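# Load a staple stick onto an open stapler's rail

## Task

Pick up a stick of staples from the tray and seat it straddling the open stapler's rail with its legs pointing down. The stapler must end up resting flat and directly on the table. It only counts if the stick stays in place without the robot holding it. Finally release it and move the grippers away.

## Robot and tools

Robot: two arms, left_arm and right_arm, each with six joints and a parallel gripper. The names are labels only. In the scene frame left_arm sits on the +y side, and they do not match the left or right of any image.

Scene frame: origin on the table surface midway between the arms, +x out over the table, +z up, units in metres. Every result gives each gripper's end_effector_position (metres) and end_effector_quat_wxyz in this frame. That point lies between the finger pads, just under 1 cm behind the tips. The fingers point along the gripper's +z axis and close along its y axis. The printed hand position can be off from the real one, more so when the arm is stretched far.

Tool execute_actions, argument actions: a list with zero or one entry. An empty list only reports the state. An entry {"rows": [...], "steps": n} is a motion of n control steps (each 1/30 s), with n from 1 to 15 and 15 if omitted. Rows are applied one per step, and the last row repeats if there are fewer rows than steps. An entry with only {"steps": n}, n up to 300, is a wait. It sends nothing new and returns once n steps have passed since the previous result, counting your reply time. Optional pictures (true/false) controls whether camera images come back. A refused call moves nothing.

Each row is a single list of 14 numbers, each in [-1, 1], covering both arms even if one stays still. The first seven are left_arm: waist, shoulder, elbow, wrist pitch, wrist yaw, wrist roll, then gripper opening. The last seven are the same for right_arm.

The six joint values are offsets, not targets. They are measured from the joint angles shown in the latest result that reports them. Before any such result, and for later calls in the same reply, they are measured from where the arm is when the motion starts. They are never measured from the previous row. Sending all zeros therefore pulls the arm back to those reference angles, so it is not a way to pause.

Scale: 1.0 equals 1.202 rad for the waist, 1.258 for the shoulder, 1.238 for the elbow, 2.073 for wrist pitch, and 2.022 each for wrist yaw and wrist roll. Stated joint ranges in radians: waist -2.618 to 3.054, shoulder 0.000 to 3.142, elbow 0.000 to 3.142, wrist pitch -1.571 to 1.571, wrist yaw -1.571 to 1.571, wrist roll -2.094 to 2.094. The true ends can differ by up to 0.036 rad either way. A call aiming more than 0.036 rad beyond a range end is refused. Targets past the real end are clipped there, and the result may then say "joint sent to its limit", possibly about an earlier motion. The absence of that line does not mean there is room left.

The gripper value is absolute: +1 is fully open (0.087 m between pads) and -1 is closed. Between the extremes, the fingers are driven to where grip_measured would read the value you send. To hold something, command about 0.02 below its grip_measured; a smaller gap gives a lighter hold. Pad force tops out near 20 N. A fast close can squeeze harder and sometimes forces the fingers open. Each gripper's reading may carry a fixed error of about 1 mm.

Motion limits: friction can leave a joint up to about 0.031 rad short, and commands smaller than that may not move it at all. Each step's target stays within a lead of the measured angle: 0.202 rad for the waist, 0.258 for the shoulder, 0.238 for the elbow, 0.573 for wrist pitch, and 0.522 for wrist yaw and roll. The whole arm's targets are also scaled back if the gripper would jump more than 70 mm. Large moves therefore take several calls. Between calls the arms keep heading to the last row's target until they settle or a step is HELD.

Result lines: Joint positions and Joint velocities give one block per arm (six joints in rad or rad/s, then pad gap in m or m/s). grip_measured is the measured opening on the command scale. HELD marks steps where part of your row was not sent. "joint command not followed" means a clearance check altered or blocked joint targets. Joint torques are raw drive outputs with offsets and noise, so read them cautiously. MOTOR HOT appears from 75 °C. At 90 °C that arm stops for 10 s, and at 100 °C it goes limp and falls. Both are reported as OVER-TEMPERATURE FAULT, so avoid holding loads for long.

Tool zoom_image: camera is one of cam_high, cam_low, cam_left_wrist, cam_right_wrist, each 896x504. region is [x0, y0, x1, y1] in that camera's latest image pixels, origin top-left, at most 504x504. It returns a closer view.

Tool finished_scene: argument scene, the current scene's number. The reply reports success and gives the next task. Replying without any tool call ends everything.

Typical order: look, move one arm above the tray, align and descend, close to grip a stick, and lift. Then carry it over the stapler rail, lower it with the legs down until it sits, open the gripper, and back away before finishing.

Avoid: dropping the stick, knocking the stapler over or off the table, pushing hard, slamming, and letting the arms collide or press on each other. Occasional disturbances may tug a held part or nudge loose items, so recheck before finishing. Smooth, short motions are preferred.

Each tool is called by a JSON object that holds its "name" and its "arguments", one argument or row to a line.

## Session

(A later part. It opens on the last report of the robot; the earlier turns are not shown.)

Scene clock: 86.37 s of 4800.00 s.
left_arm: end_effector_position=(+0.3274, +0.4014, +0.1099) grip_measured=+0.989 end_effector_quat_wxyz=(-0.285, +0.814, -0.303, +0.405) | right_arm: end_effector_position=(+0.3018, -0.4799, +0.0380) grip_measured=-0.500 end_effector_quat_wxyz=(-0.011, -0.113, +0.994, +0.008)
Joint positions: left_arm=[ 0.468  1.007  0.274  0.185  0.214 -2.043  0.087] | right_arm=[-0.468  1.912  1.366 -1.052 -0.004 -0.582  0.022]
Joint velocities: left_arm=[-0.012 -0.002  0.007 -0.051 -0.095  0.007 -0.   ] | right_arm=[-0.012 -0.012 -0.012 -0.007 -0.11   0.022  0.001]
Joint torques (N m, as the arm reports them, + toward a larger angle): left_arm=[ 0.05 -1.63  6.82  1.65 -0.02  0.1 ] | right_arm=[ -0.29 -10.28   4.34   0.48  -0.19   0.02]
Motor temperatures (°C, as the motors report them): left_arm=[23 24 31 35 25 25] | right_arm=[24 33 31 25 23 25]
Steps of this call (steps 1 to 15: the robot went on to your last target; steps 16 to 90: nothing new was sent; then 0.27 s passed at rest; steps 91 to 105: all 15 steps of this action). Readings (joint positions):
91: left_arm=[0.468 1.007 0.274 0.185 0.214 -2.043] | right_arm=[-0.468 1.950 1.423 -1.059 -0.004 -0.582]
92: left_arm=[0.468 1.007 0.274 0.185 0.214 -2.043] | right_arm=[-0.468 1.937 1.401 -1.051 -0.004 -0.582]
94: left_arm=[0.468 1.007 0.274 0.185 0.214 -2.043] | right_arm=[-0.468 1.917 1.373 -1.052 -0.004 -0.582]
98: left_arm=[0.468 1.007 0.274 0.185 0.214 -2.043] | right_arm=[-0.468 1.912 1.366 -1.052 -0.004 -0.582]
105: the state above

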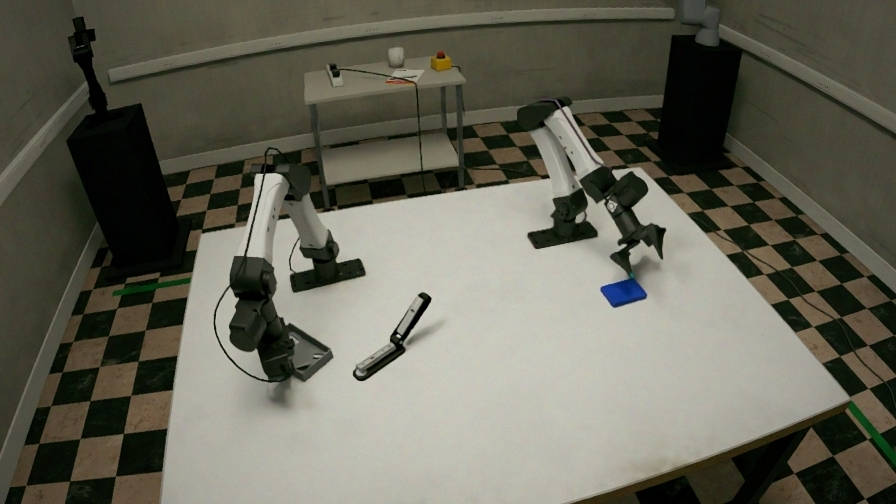

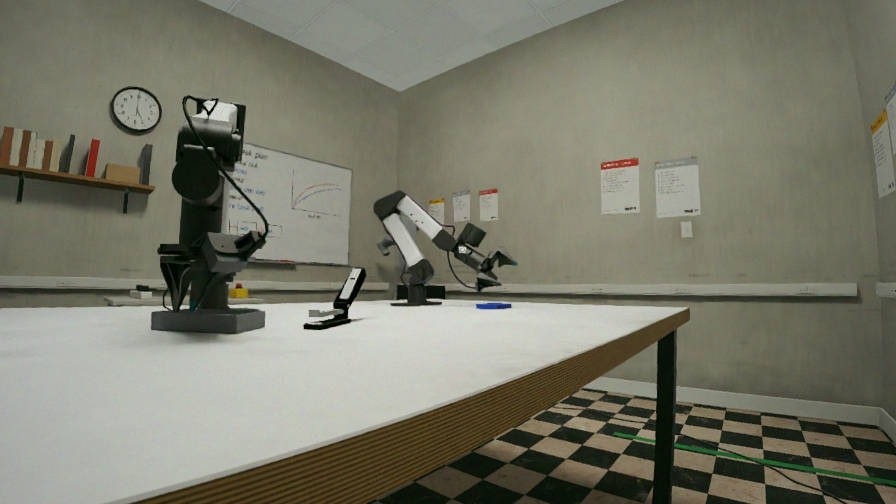

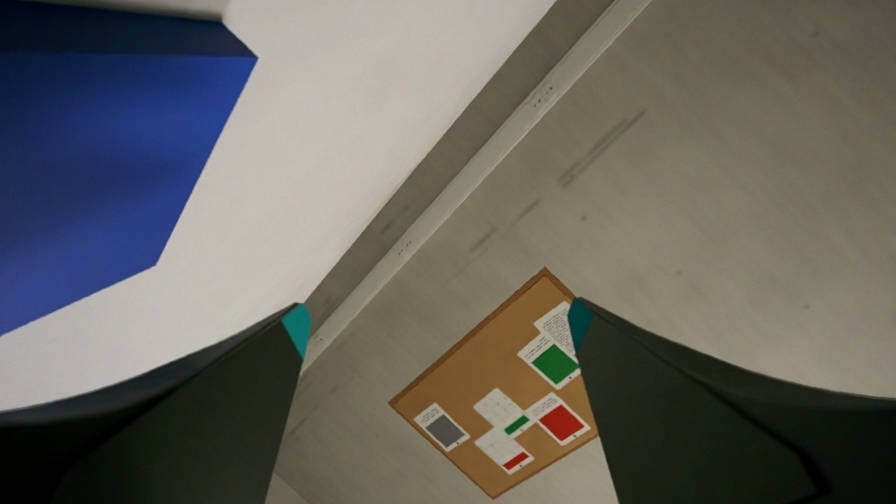

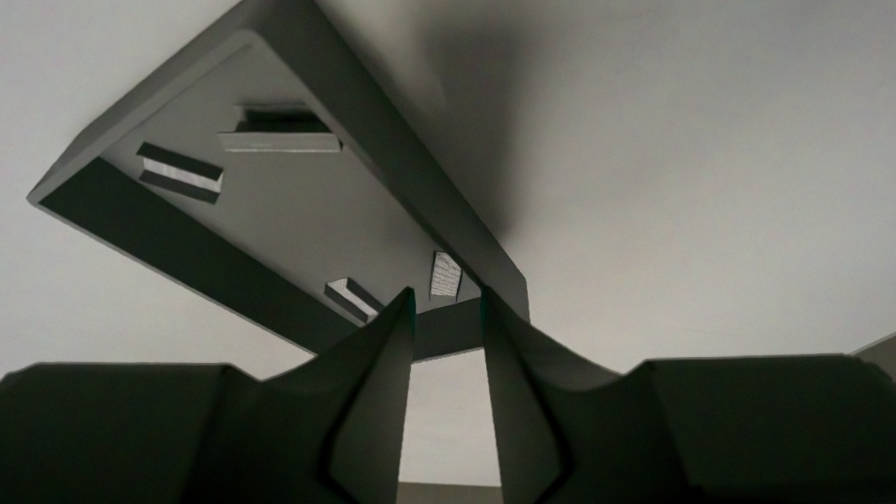

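{"name": "execute_actions", "arguments": {
  "actions": [
    {"rows": [[0,0,0,0,0,0,1, 0,0.02,-0.06,0.045,0,0,-0.5]], "steps": 15}
  ]
}}

Scene clock: 90.87 s of 4800.00 s.
left_arm: end_effector_position=(+0.3274, +0.4014, +0.1099) grip_measured=+0.989 end_effector_quat_wxyz=(-0.285, +0.814, -0.303, +0.405) | right_arm: end_effector_position=(+0.3021, -0.4804, +0.0355) grip_measured=-0.500 end_effector_quat_wxyz=(-0.008, -0.113, +0.994, +0.005)
Joint positions: left_arm=[ 0.468  1.007  0.274  0.185  0.214 -2.043  0.087] | right_arm=[-0.467  1.91   1.354 -1.035 -0.001 -0.582  0.022]
Joint velocities: left_arm=[ 0.012  0.002  0.007  0.051  0.066 -0.007 -0.001] | right_arm=[-0.022 -0.002 -0.012 -0.007 -0.007 -0.081  0.   ]
Joint torques (N m, as the arm reports them, + toward a larger angle): left_arm=[ 0.04 -1.6   6.93  1.68  0.    0.09] | right_arm=[-0.36 -6.36  1.05  1.24 -0.22  0.02]
Motor temperatures (°C, as the motors report them): left_arm=[23 24 31 36 25 25] | right_arm=[24 34 31 25 23 25]
Steps of this call (steps 1 to 15: the robot went on to your last target; steps 16 to 90: nothing new was sent; then 1.00 s passed at rest; steps 91 to 105: all 15 steps of this action). Readings (joint positions):
91: left_arm=[0.468 1.007 0.274 0.185 0.214 -2.043] | right_arm=[-0.468 1.912 1.358 -1.040 -0.004 -0.582]
92: left_arm=[0.468 1.007 0.274 0.185 0.214 -2.043] | right_arm=[-0.467 1.912 1.354 -1.035 -0.002 -0.582]
94: left_arm=[0.468 1.007 0.274 0.185 0.214 -2.043] | right_arm=[-0.467 1.910 1.354 -1.035 -0.001 -0.582]
98: left_arm=[0.468 1.007 0.274 0.185 0.214 -2.043] | right_arm=[-0.467 1.910 1.354 -1.035 -0.001 -0.582]
105: the state above

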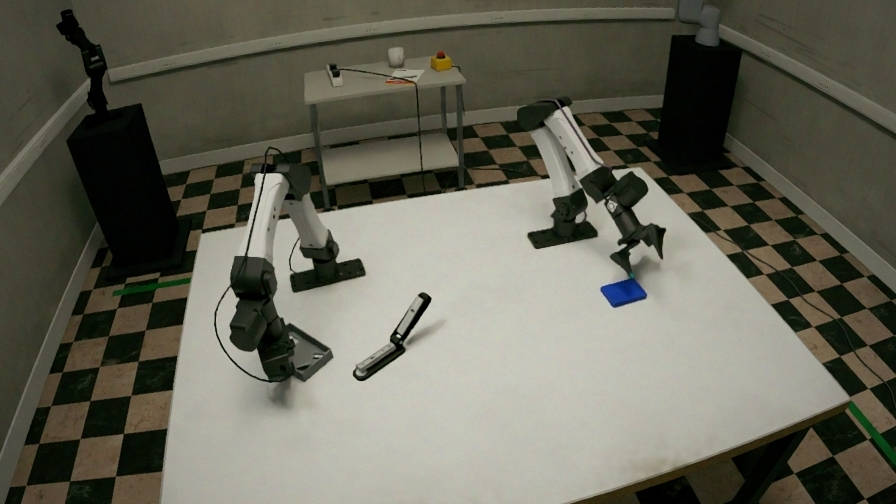

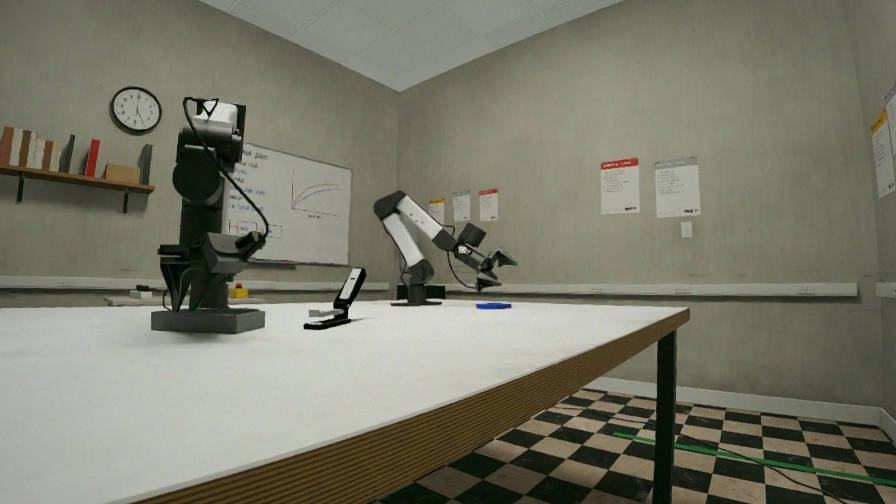

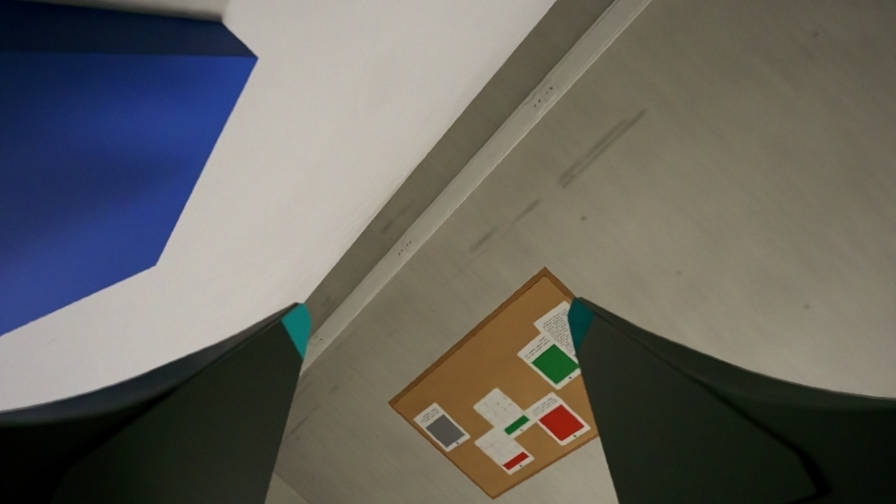

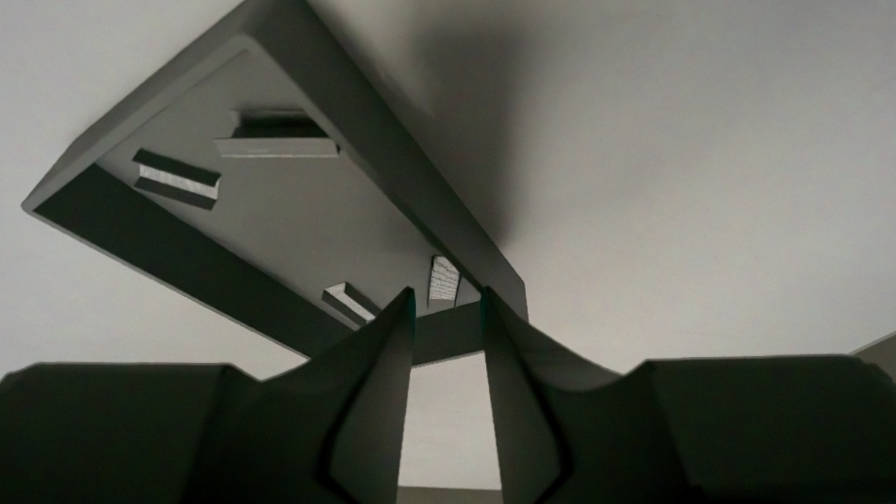

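{"name": "execute_actions", "arguments": {
  "actions": [
    {"rows": [[0,0,0,0,0,0,1, 0,-0.03,0.03,-0.035,0,0,-1]], "steps": 15}
  ],
  "pictures": false
}}

{"name": "execute_actions", "arguments": {
  "actions": [
    {"rows": [[0,0,0,0,0,0,1, 0,0.045,-0.09,0.085,0,0,-1]], "steps": 15}
  ]
}}

Scene clock: 96.53 s of 4800.00 s.
left_arm: end_effector_position=(+0.3274, +0.4014, +0.1099) grip_measured=+0.989 end_effector_quat_wxyz=(-0.285, +0.814, -0.303, +0.405) | right_arm: end_effector_position=(+0.2924, -0.4780, +0.0439) grip_measured=-1.000 end_effector_quat_wxyz=(-0.024, -0.113, +0.993, +0.010)
Joint positions: left_arm=[ 0.468  1.007  0.274  0.185  0.214 -2.043  0.087] | right_arm=[-0.467  1.894  1.362 -1.09   0.004 -0.583  0.   ]
Joint velocities: left_arm=[-0.007  0.002 -0.012 -0.007 -0.081 -0.037 -0.   ] | right_arm=[ 0.012  0.007  0.002  0.037  0.007 -0.022  0.   ]
Joint torques (N m, as the arm reports them, + toward a larger angle): left_arm=[ 0.   -1.61  6.8   1.65  0.01  0.09] | right_arm=[ -0.29 -10.01   8.91   0.16  -0.25   0.02]
Motor temperatures (°C, as the motors report them): left_arm=[23 24 31 36 25 25] | right_arm=[24 33 31 26 23 25]
Steps of this call (steps 1 to 15: the robot went on to your last target; steps 16 to 90: nothing new was sent; then 2.17 s passed at rest; steps 91 to 105: all 15 steps of this action). Readings (joint positions):
91: left_arm=[0.468 1.007 0.274 0.185 0.214 -2.043] | right_arm=[-0.467 1.906 1.358 -1.041 0.005 -0.583]
92: left_arm=[0.468 1.007 0.274 0.185 0.214 -2.043] | right_arm=[-0.467 1.903 1.361 -1.049 0.005 -0.583]
94: left_arm=[0.468 1.007 0.274 0.185 0.214 -2.043] | right_arm=[-0.467 1.897 1.362 -1.064 0.004 -0.583]
98: left_arm=[0.468 1.007 0.274 0.185 0.214 -2.043] | right_arm=[-0.467 1.894 1.362 -1.082 0.004 -0.583]
105: the state above

Scene clock: 97.03 s of 4800.00 s.
left_arm: end_effector_position=(+0.3274, +0.4014, +0.1099) grip_measured=+0.989 end_effector_quat_wxyz=(-0.285, +0.814, -0.303, +0.405) | right_arm: end_effector_position=(+0.2950, -0.4792, +0.0341) grip_measured=-1.000 end_effector_quat_wxyz=(-0.015, -0.114, +0.993, +0.001)
Joint positions: left_arm=[ 0.468  1.007  0.274  0.185  0.214 -2.043  0.087] | right_arm=[-0.464  1.894  1.325 -1.029  0.011 -0.581  0.   ]
Joint velocities: left_arm=[-0.007  0.007 -0.007  0.007 -0.022  0.037 -0.   ] | right_arm=[-0.002  0.002  0.007 -0.007 -0.007 -0.066  0.   ]
Joint torques (N m, as the arm reports them, + toward a larger angle): left_arm=[ 0.03 -1.62  6.83  1.65 -0.01  0.09] | right_arm=[-0.54 -3.86  0.    1.66 -0.26  0.01]
Motor temperatures (°C, as the motors report them): left_arm=[23 24 31 36 25 25] | right_arm=[24 33 31 26 23 25]
Steps of this call (steps 1 to 15: all 15 steps of this action). Readings (joint positions):
1: left_arm=[0.468 1.007 0.274 0.185 0.214 -2.043] | right_arm=[-0.467 1.896 1.349 -1.068 0.004 -0.583]
2: left_arm=[0.468 1.007 0.274 0.185 0.214 -2.043] | right_arm=[-0.467 1.899 1.329 -1.036 0.005 -0.583]
4: left_arm=[0.468 1.007 0.274 0.185 0.214 -2.043] | right_arm=[-0.465 1.894 1.326 -1.030 0.010 -0.582]
8: left_arm=[0.468 1.007 0.274 0.185 0.214 -2.043] | right_arm=[-0.464 1.894 1.325 -1.029 0.011 -0.582]
15: the state above

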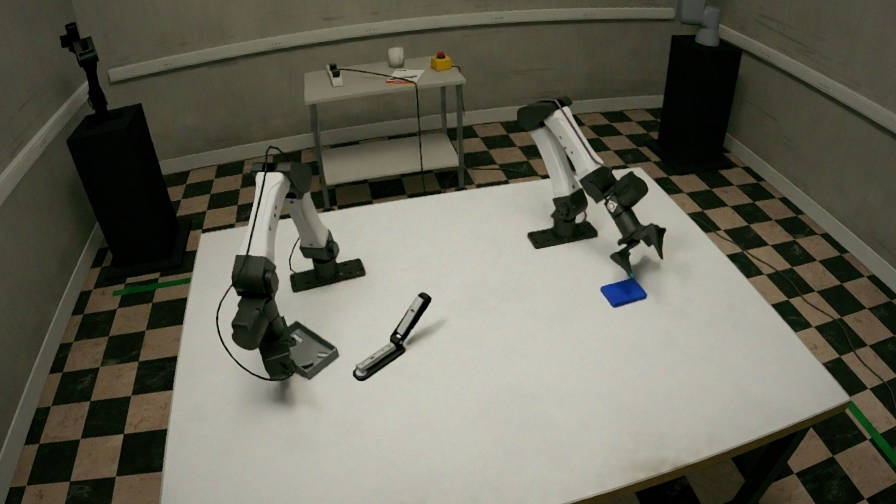

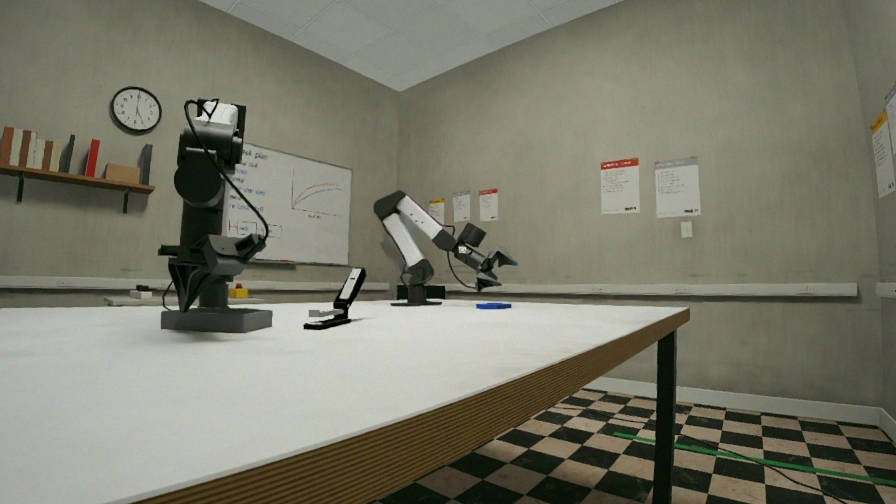

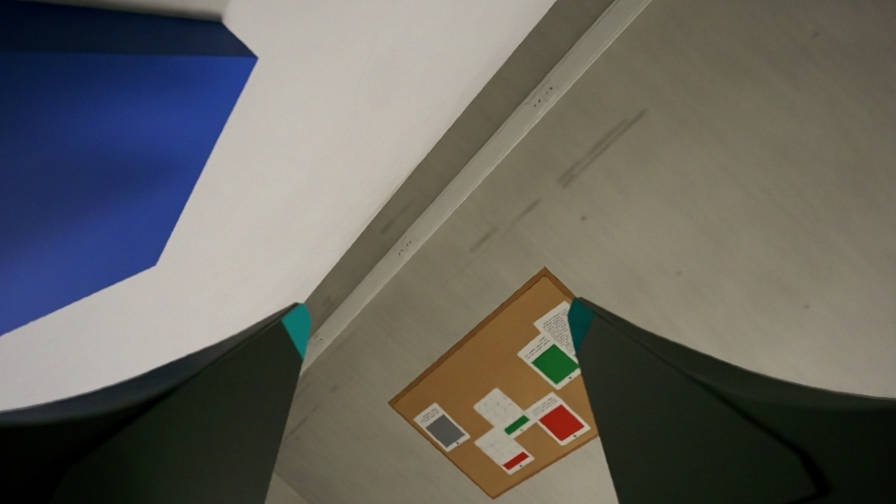

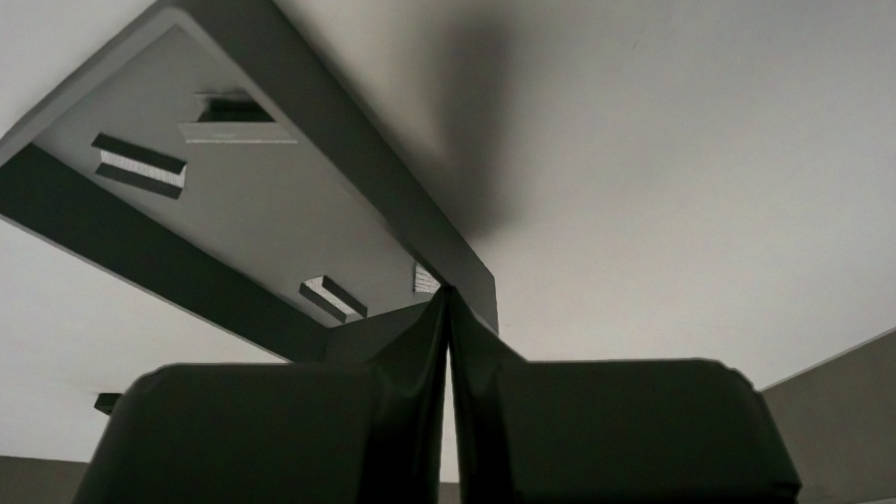

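{"name": "execute_actions", "arguments": {
  "actions": [
    {"rows": [[0,0,0,0,0,0,1, 0,-0.05,0.06,-0.06,0,0,-1]], "steps": 15}
  ],
  "pictures": false
}}

{"name": "execute_actions", "arguments": {
  "actions": [
    {"rows": [[0,0,0,0,0,0,1, 0.045,-0.06,-0.08,0.01,0,0.027,-1]], "steps": 15}
  ]
}}

Scene clock: 103.43 s of 4800.00 s.
left_arm: end_effector_position=(+0.3274, +0.4014, +0.1099) grip_measured=+0.989 end_effector_quat_wxyz=(-0.285, +0.814, -0.303, +0.405) | right_arm: end_effector_position=(+0.2885, -0.4768, +0.0619) grip_measured=-1.000 end_effector_quat_wxyz=(-0.018, -0.114, +0.993, +0.003)
Joint positions: left_arm=[ 0.468  1.007  0.274  0.185  0.214 -2.043  0.087] | right_arm=[-0.464  1.846  1.375 -1.134  0.012 -0.581  0.   ]
Joint velocities: left_arm=[-0.012 -0.007 -0.007  0.007  0.066 -0.051  0.   ] | right_arm=[-0.002 -0.022 -0.017 -0.051 -0.081 -0.154  0.   ]
Joint torques (N m, as the arm reports them, + toward a larger angle): left_arm=[ 0.05 -1.64  6.96  1.64 -0.01  0.09] | right_arm=[-0.28 -9.17  8.66  0.18 -0.19  0.02]
Motor temperatures (°C, as the motors report them): left_arm=[23 24 31 36 25 25] | right_arm=[24 31 30 26 23 25]
Steps of this call (steps 1 to 15: the robot went on to your last target; steps 16 to 90: nothing new was sent; then 2.90 s passed at rest; steps 91 to 105: all 15 steps of this action). Readings (joint positions):
91: left_arm=[0.468 1.007 0.274 0.185 0.214 -2.043] | right_arm=[-0.464 1.887 1.335 -1.047 0.012 -0.581]
92: left_arm=[0.468 1.007 0.274 0.185 0.214 -2.043] | right_arm=[-0.464 1.881 1.346 -1.067 0.012 -0.581]
94: left_arm=[0.468 1.007 0.274 0.185 0.214 -2.043] | right_arm=[-0.464 1.863 1.363 -1.092 0.012 -0.581]
98: left_arm=[0.468 1.007 0.274 0.185 0.214 -2.043] | right_arm=[-0.464 1.846 1.375 -1.117 0.012 -0.581]
105: the state above

Scene clock: 103.93 s of 4800.00 s.
left_arm: end_effector_position=(+0.3274, +0.4014, +0.1099) grip_measured=+0.989 end_effector_quat_wxyz=(-0.285, +0.814, -0.303, +0.405) | right_arm: end_effector_position=(+0.2774, -0.4558, +0.0598) grip_measured=-1.000 end_effector_quat_wxyz=(-0.024, -0.118, +0.993, +0.004)
Joint positions: left_arm=[ 0.468  1.007  0.274  0.185  0.214 -2.043  0.087] | right_arm=[-0.412  1.794  1.299 -1.121  0.013 -0.536  0.   ]
Joint velocities: left_arm=[-0.002 -0.007  0.002  0.066 -0.007  0.007 -0.001] | right_arm=[ 0.007 -0.012  0.007 -0.022 -0.037 -0.037  0.   ]
Joint torques (N m, as the arm reports them, + toward a larger angle): left_arm=[-0.02 -1.6   6.89  1.65 -0.01  0.11] | right_arm=[-0.14 -9.32  4.51  0.42 -0.19  0.11]
Motor temperatures (°C, as the motors report them): left_arm=[23 24 31 36 25 25] | right_arm=[24 31 30 26 23 25]
Steps of this call (steps 1 to 15: all 15 steps of this action). Readings (joint positions):
1: left_arm=[0.468 1.007 0.274 0.185 0.214 -2.043] | right_arm=[-0.460 1.838 1.362 -1.124 0.013 -0.574]
2: left_arm=[0.468 1.007 0.274 0.185 0.214 -2.043] | right_arm=[-0.451 1.823 1.338 -1.116 0.013 -0.566]
4: left_arm=[0.468 1.007 0.274 0.185 0.214 -2.043] | right_arm=[-0.426 1.801 1.306 -1.120 0.013 -0.555]
8: left_arm=[0.468 1.007 0.274 0.185 0.214 -2.043] | right_arm=[-0.412 1.794 1.299 -1.121 0.013 -0.543]
15: the state above

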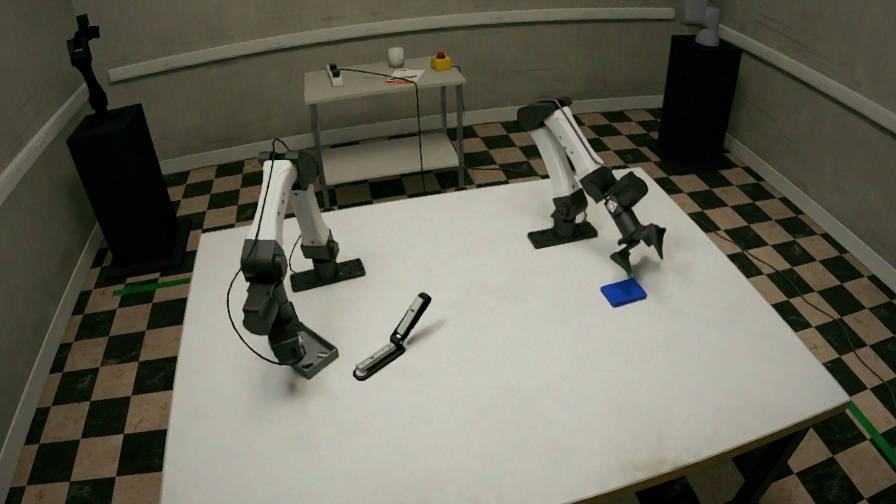

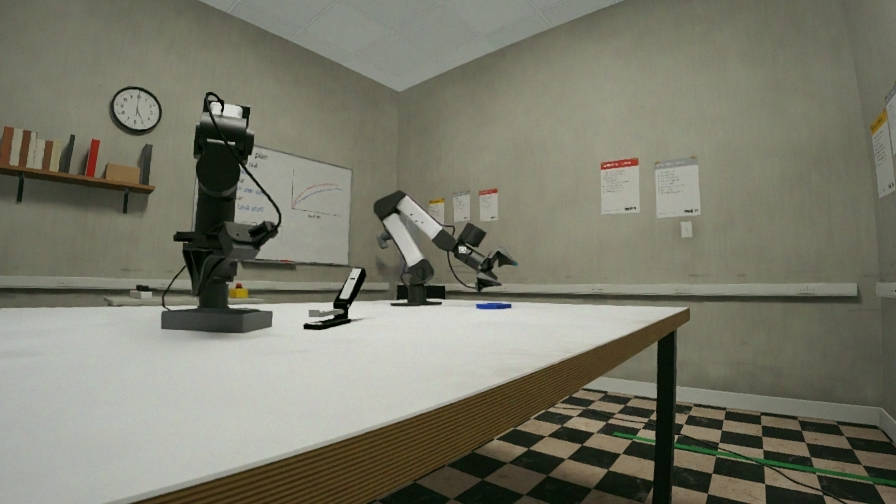

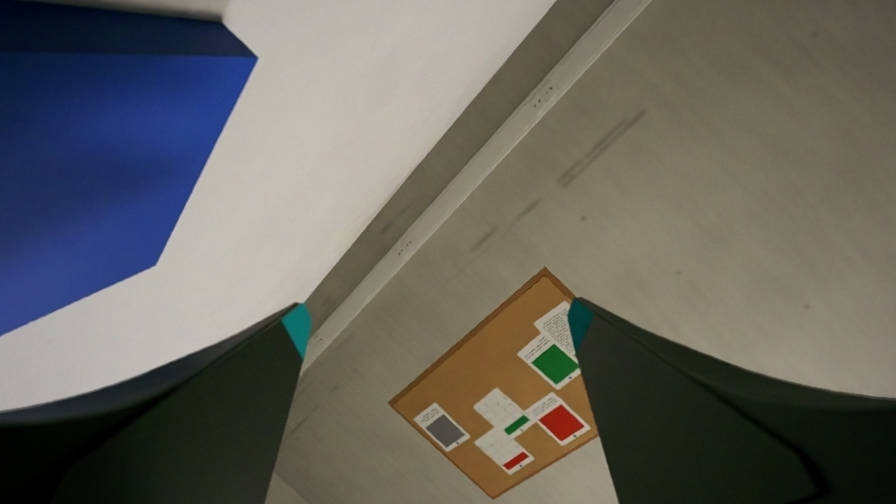

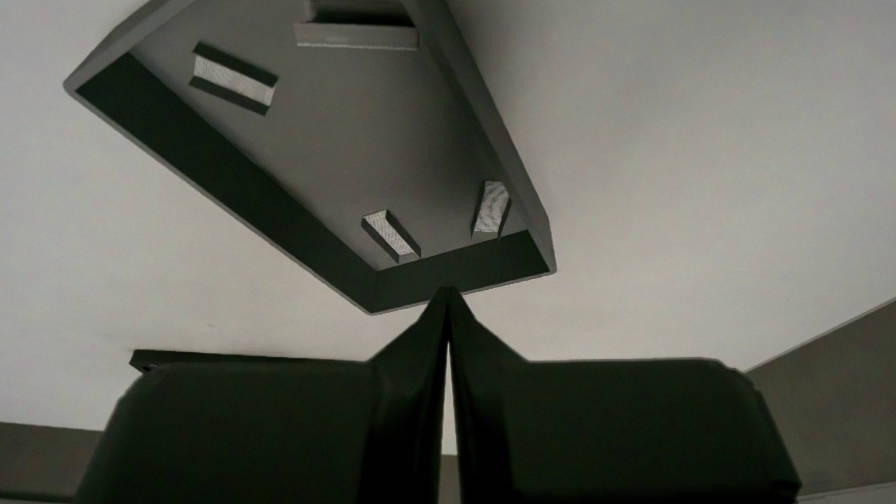

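{"name": "execute_actions", "arguments": {
  "actions": [
    {"rows": [[0,0,0,0,0,0,1, -0.045,0,0,0.02,0,-0.027,-1]], "steps": 12}
  ],
  "pictures": false
}}

{"name": "execute_actions", "arguments": {
  "actions": [
    {"rows": [[0,0,0,0,0,0,1, 0,0.04,-0.07,0.065,0,0,-1]], "steps": 15}
  ]
}}

Scene clock: 110.27 s of 4800.00 s.
left_arm: end_effector_position=(+0.3274, +0.4014, +0.1099) grip_measured=+0.989 end_effector_quat_wxyz=(-0.285, +0.814, -0.303, +0.405) | right_arm: end_effector_position=(+0.2773, -0.4725, +0.0588) grip_measured=-1.000 end_effector_quat_wxyz=(-0.013, -0.113, +0.993, +0.000)
Joint positions: left_arm=[ 0.468  1.007  0.274  0.185  0.214 -2.043  0.087] | right_arm=[-0.464  1.794  1.299 -1.098  0.011 -0.58   0.   ]
Joint velocities: left_arm=[-0.017  0.002 -0.002 -0.051 -0.066  0.037 -0.001] | right_arm=[ 0.007  0.002 -0.002 -0.037 -0.051 -0.066  0.   ]
Joint torques (N m, as the arm reports them, + toward a larger angle): left_arm=[-0.01 -1.67  6.77  1.65  0.    0.11] | right_arm=[-0.47 -7.57  6.53  0.58 -0.17 -0.07]
Motor temperatures (°C, as the motors report them): left_arm=[23 24 32 37 25 25] | right_arm=[24 32 30 26 23 25]
Steps of this call (steps 1 to 15: the robot went on to your last target; steps 16 to 90: nothing new was sent; then 2.93 s passed at rest; steps 91 to 102: all 12 steps of this action). Readings (joint positions):
91: left_arm=[0.468 1.007 0.274 0.185 0.214 -2.043] | right_arm=[-0.416 1.794 1.299 -1.119 0.011 -0.542]
92: left_arm=[0.468 1.007 0.274 0.185 0.214 -2.043] | right_arm=[-0.426 1.794 1.299 -1.115 0.011 -0.551]
94: left_arm=[0.468 1.007 0.274 0.185 0.214 -2.043] | right_arm=[-0.450 1.794 1.299 -1.108 0.011 -0.562]
98: left_arm=[0.468 1.007 0.274 0.185 0.214 -2.043] | right_arm=[-0.464 1.794 1.299 -1.101 0.011 -0.574]
102: the state above

Scene clock: 110.77 s of 4800.00 s.
left_arm: end_effector_position=(+0.3274, +0.4014, +0.1099) grip_measured=+0.989 end_effector_quat_wxyz=(-0.285, +0.814, -0.303, +0.405) | right_arm: end_effector_position=(+0.2789, -0.4731, +0.0281) grip_measured=-1.000 end_effector_quat_wxyz=(-0.015, -0.113, +0.993, +0.001)
Joint positions: left_arm=[ 0.468  1.007  0.274  0.185  0.214 -2.043  0.087] | right_arm=[-0.464  1.84   1.228 -0.986  0.011 -0.58   0.   ]
Joint velocities: left_arm=[ 0.002 -0.002 -0.002 -0.022  0.022  0.081  0.   ] | right_arm=[ 0.002  0.007  0.002 -0.007  0.007 -0.007  0.   ]
Joint torques (N m, as the arm reports them, + toward a larger angle): left_arm=[ 0.08 -1.68  6.83  1.66  0.01  0.1 ] | right_arm=[-0.32 -7.41  4.8   0.57 -0.19  0.02]
Motor temperatures (°C, as the motors report them): left_arm=[23 24 32 37 25 25] | right_arm=[24 32 30 26 23 25]
Steps of this call (steps 1 to 15: all 15 steps of this action). Readings (joint positions):
1: left_arm=[0.468 1.007 0.274 0.185 0.214 -2.043] | right_arm=[-0.464 1.796 1.289 -1.082 0.011 -0.580]
2: left_arm=[0.468 1.007 0.274 0.185 0.214 -2.043] | right_arm=[-0.464 1.798 1.274 -1.056 0.011 -0.580]
4: left_arm=[0.468 1.007 0.274 0.185 0.214 -2.043] | right_arm=[-0.464 1.817 1.248 -1.028 0.011 -0.580]
8: left_arm=[0.468 1.007 0.274 0.185 0.214 -2.043] | right_arm=[-0.464 1.840 1.228 -1.005 0.011 -0.580]
15: the state above

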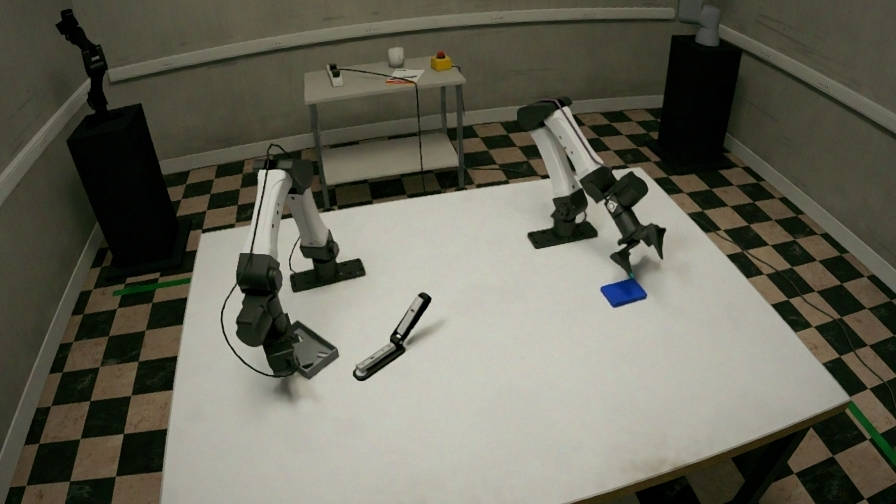

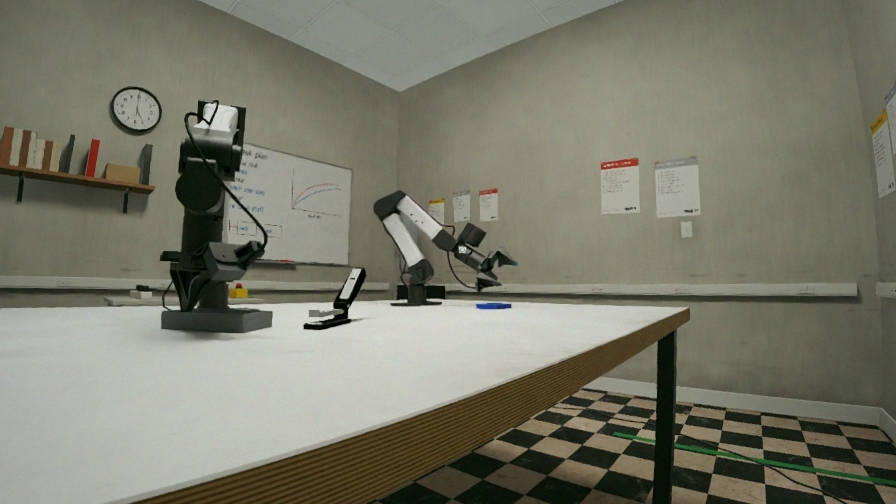

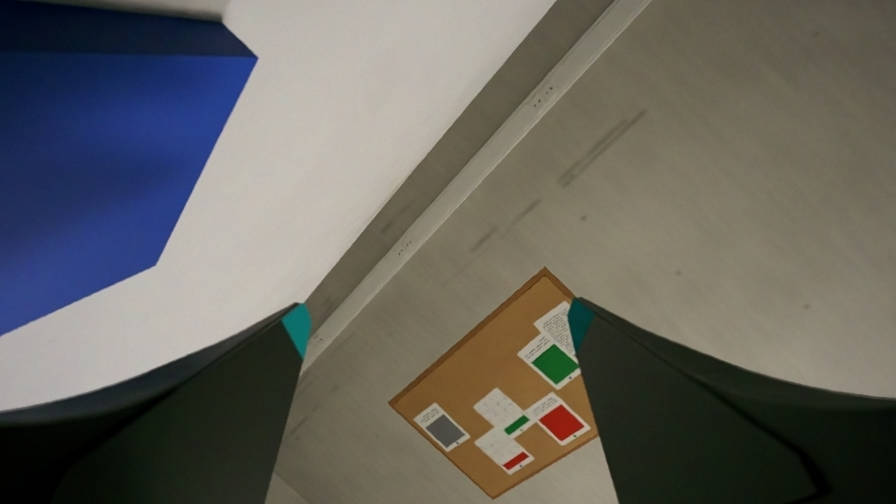

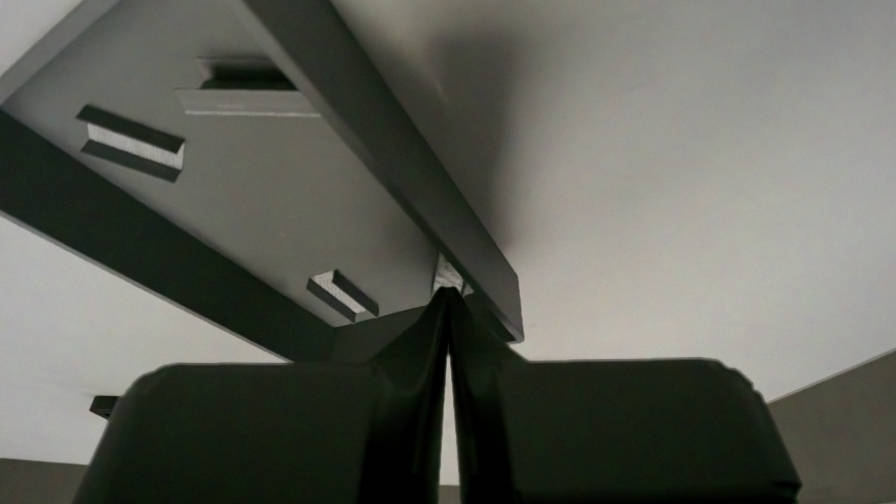

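Inside. Press down then drag.

{"name": "execute_actions", "arguments": {
  "actions": [
    {"rows": [[0,0,0,0,0,0,1, 0,0.03,-0.05,0.045,0,0,-1]], "steps": 15}
  ],
  "pictures": false
}}

{"name": "execute_actions", "arguments": {
  "actions": [
    {"rows": [[0,0,0,0,0,0,1, 0.02,0.01,-0.02,0.02,0,0.01,-1],[0,0,0,0,0,0,1, 0.04,0.01,-0.02,0.02,0,0.02,-1],[0,0,0,0,0,0,1, 0.06,0.01,-0.02,0.02,0,0.03,-1],[0,0,0,0,0,0,1, 0.08,0.01,-0.02,0.02,0,0.04,-1],[0,0,0,0,0,0,1, 0.1,0.01,-0.02,0.02,0,0.05,-1],[0,0,0,0,0,0,1, 0.12,0.01,-0.02,0.02,0,0.07,-1]], "steps": 15}
  ]
}}

Scene clock: 118.93 s of 4800.00 s.
left_arm: end_effector_position=(+0.3274, +0.4014, +0.1099) grip_measured=+0.989 end_effector_quat_wxyz=(-0.285, +0.814, -0.303, +0.405) | right_arm: end_effector_position=(+0.2766, -0.4723, +0.0119) grip_measured=-1.000 end_effector_quat_wxyz=(-0.019, -0.113, +0.993, +0.003)
Joint positions: left_arm=[ 0.468  1.007  0.274  0.185  0.214 -2.043  0.087] | right_arm=[-0.464  1.865  1.189 -0.932  0.012 -0.58   0.   ]
Joint velocities: left_arm=[ 0.007 -0.012  0.007  0.037 -0.037 -0.081  0.   ] | right_arm=[-0.012 -0.007  0.002 -0.081 -0.139 -0.022  0.   ]
Joint torques (N m, as the arm reports them, + toward a larger angle): left_arm=[ 0.11 -1.65  6.81  1.66  0.01  0.1 ] | right_arm=[-0.29 -6.74  4.17  0.78 -0.18  0.02]
Motor temperatures (°C, as the motors report them): left_arm=[23 24 32 37 25 25] | right_arm=[24 32 30 26 23 25]
Steps of this call (steps 1 to 15: the robot went on to your last target; steps 16 to 90: nothing new was sent; then 4.67 s passed at rest; steps 91 to 105: all 15 steps of this action). Readings (joint positions):
91: left_arm=[0.468 1.007 0.274 0.185 0.214 -2.043] | right_arm=[-0.464 1.841 1.223 -0.971 0.011 -0.580]
92: left_arm=[0.468 1.007 0.274 0.185 0.214 -2.043] | right_arm=[-0.464 1.843 1.213 -0.955 0.011 -0.580]
94: left_arm=[0.468 1.007 0.274 0.185 0.214 -2.043] | right_arm=[-0.464 1.854 1.198 -0.941 0.011 -0.580]
98: left_arm=[0.468 1.007 0.274 0.185 0.214 -2.043] | right_arm=[-0.464 1.865 1.189 -0.932 0.012 -0.580]
105: the state above

Scene clock: 119.43 s of 4800.00 s.
left_arm: end_effector_position=(+0.3274, +0.4014, +0.1099) grip_measured=+0.989 end_effector_quat_wxyz=(-0.285, +0.814, -0.303, +0.405) | right_arm: end_effector_position=(+0.2915, -0.4314, +0.0119) grip_measured=-1.000 end_effector_quat_wxyz=(-0.018, -0.127, +0.992, -0.007)
Joint positions: left_arm=[ 0.468  1.007  0.274  0.185  0.214 -2.043  0.087] | right_arm=[-0.316  1.865  1.189 -0.923  0.025 -0.459  0.   ]
Joint velocities: left_arm=[ 0.007 -0.012  0.002 -0.051  0.022  0.081  0.   ] | right_arm=[ 0.007 -0.022 -0.007  0.022 -0.051  0.095  0.   ]
Joint torques (N m, as the arm reports them, + toward a larger angle): left_arm=[-0.03 -1.62  6.9   1.65 -0.02  0.09] | right_arm=[-0.54 -6.88  3.97  0.75 -0.3   0.15]
Motor temperatures (°C, as the motors report them): left_arm=[23 24 32 37 25 25] | right_arm=[24 32 30 26 23 25]
Steps of this call (steps 1 to 15: all 15 steps of this action). Readings (joint positions):
1: left_arm=[0.468 1.007 0.274 0.185 0.214 -2.043] | right_arm=[-0.462 1.865 1.189 -0.931 0.012 -0.578]
2: left_arm=[0.468 1.007 0.274 0.185 0.214 -2.043] | right_arm=[-0.457 1.865 1.189 -0.931 0.016 -0.573]
4: left_arm=[0.468 1.007 0.274 0.185 0.214 -2.043] | right_arm=[-0.428 1.865 1.189 -0.928 0.022 -0.554]
8: left_arm=[0.468 1.007 0.274 0.185 0.214 -2.043] | right_arm=[-0.335 1.865 1.189 -0.924 0.025 -0.497]
15: the state above

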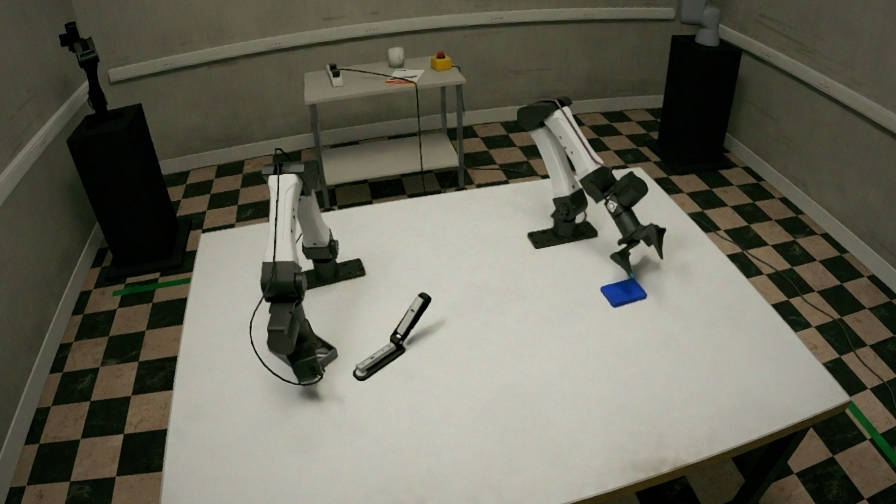

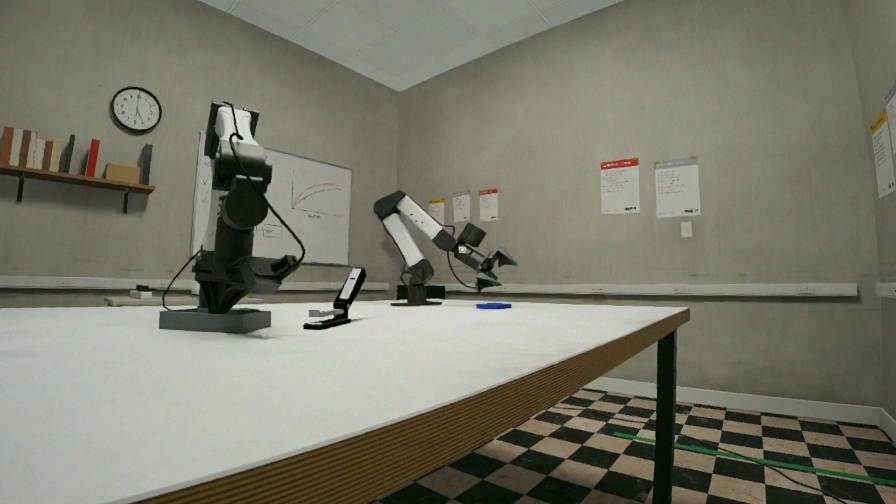

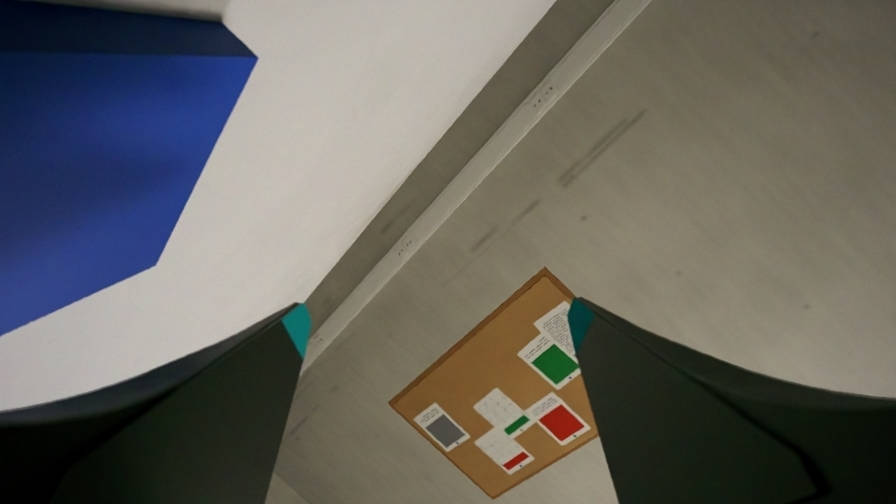

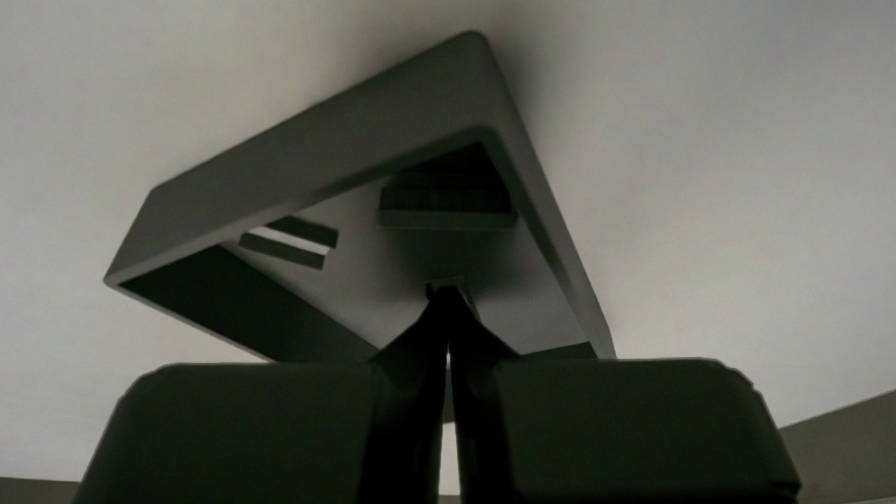

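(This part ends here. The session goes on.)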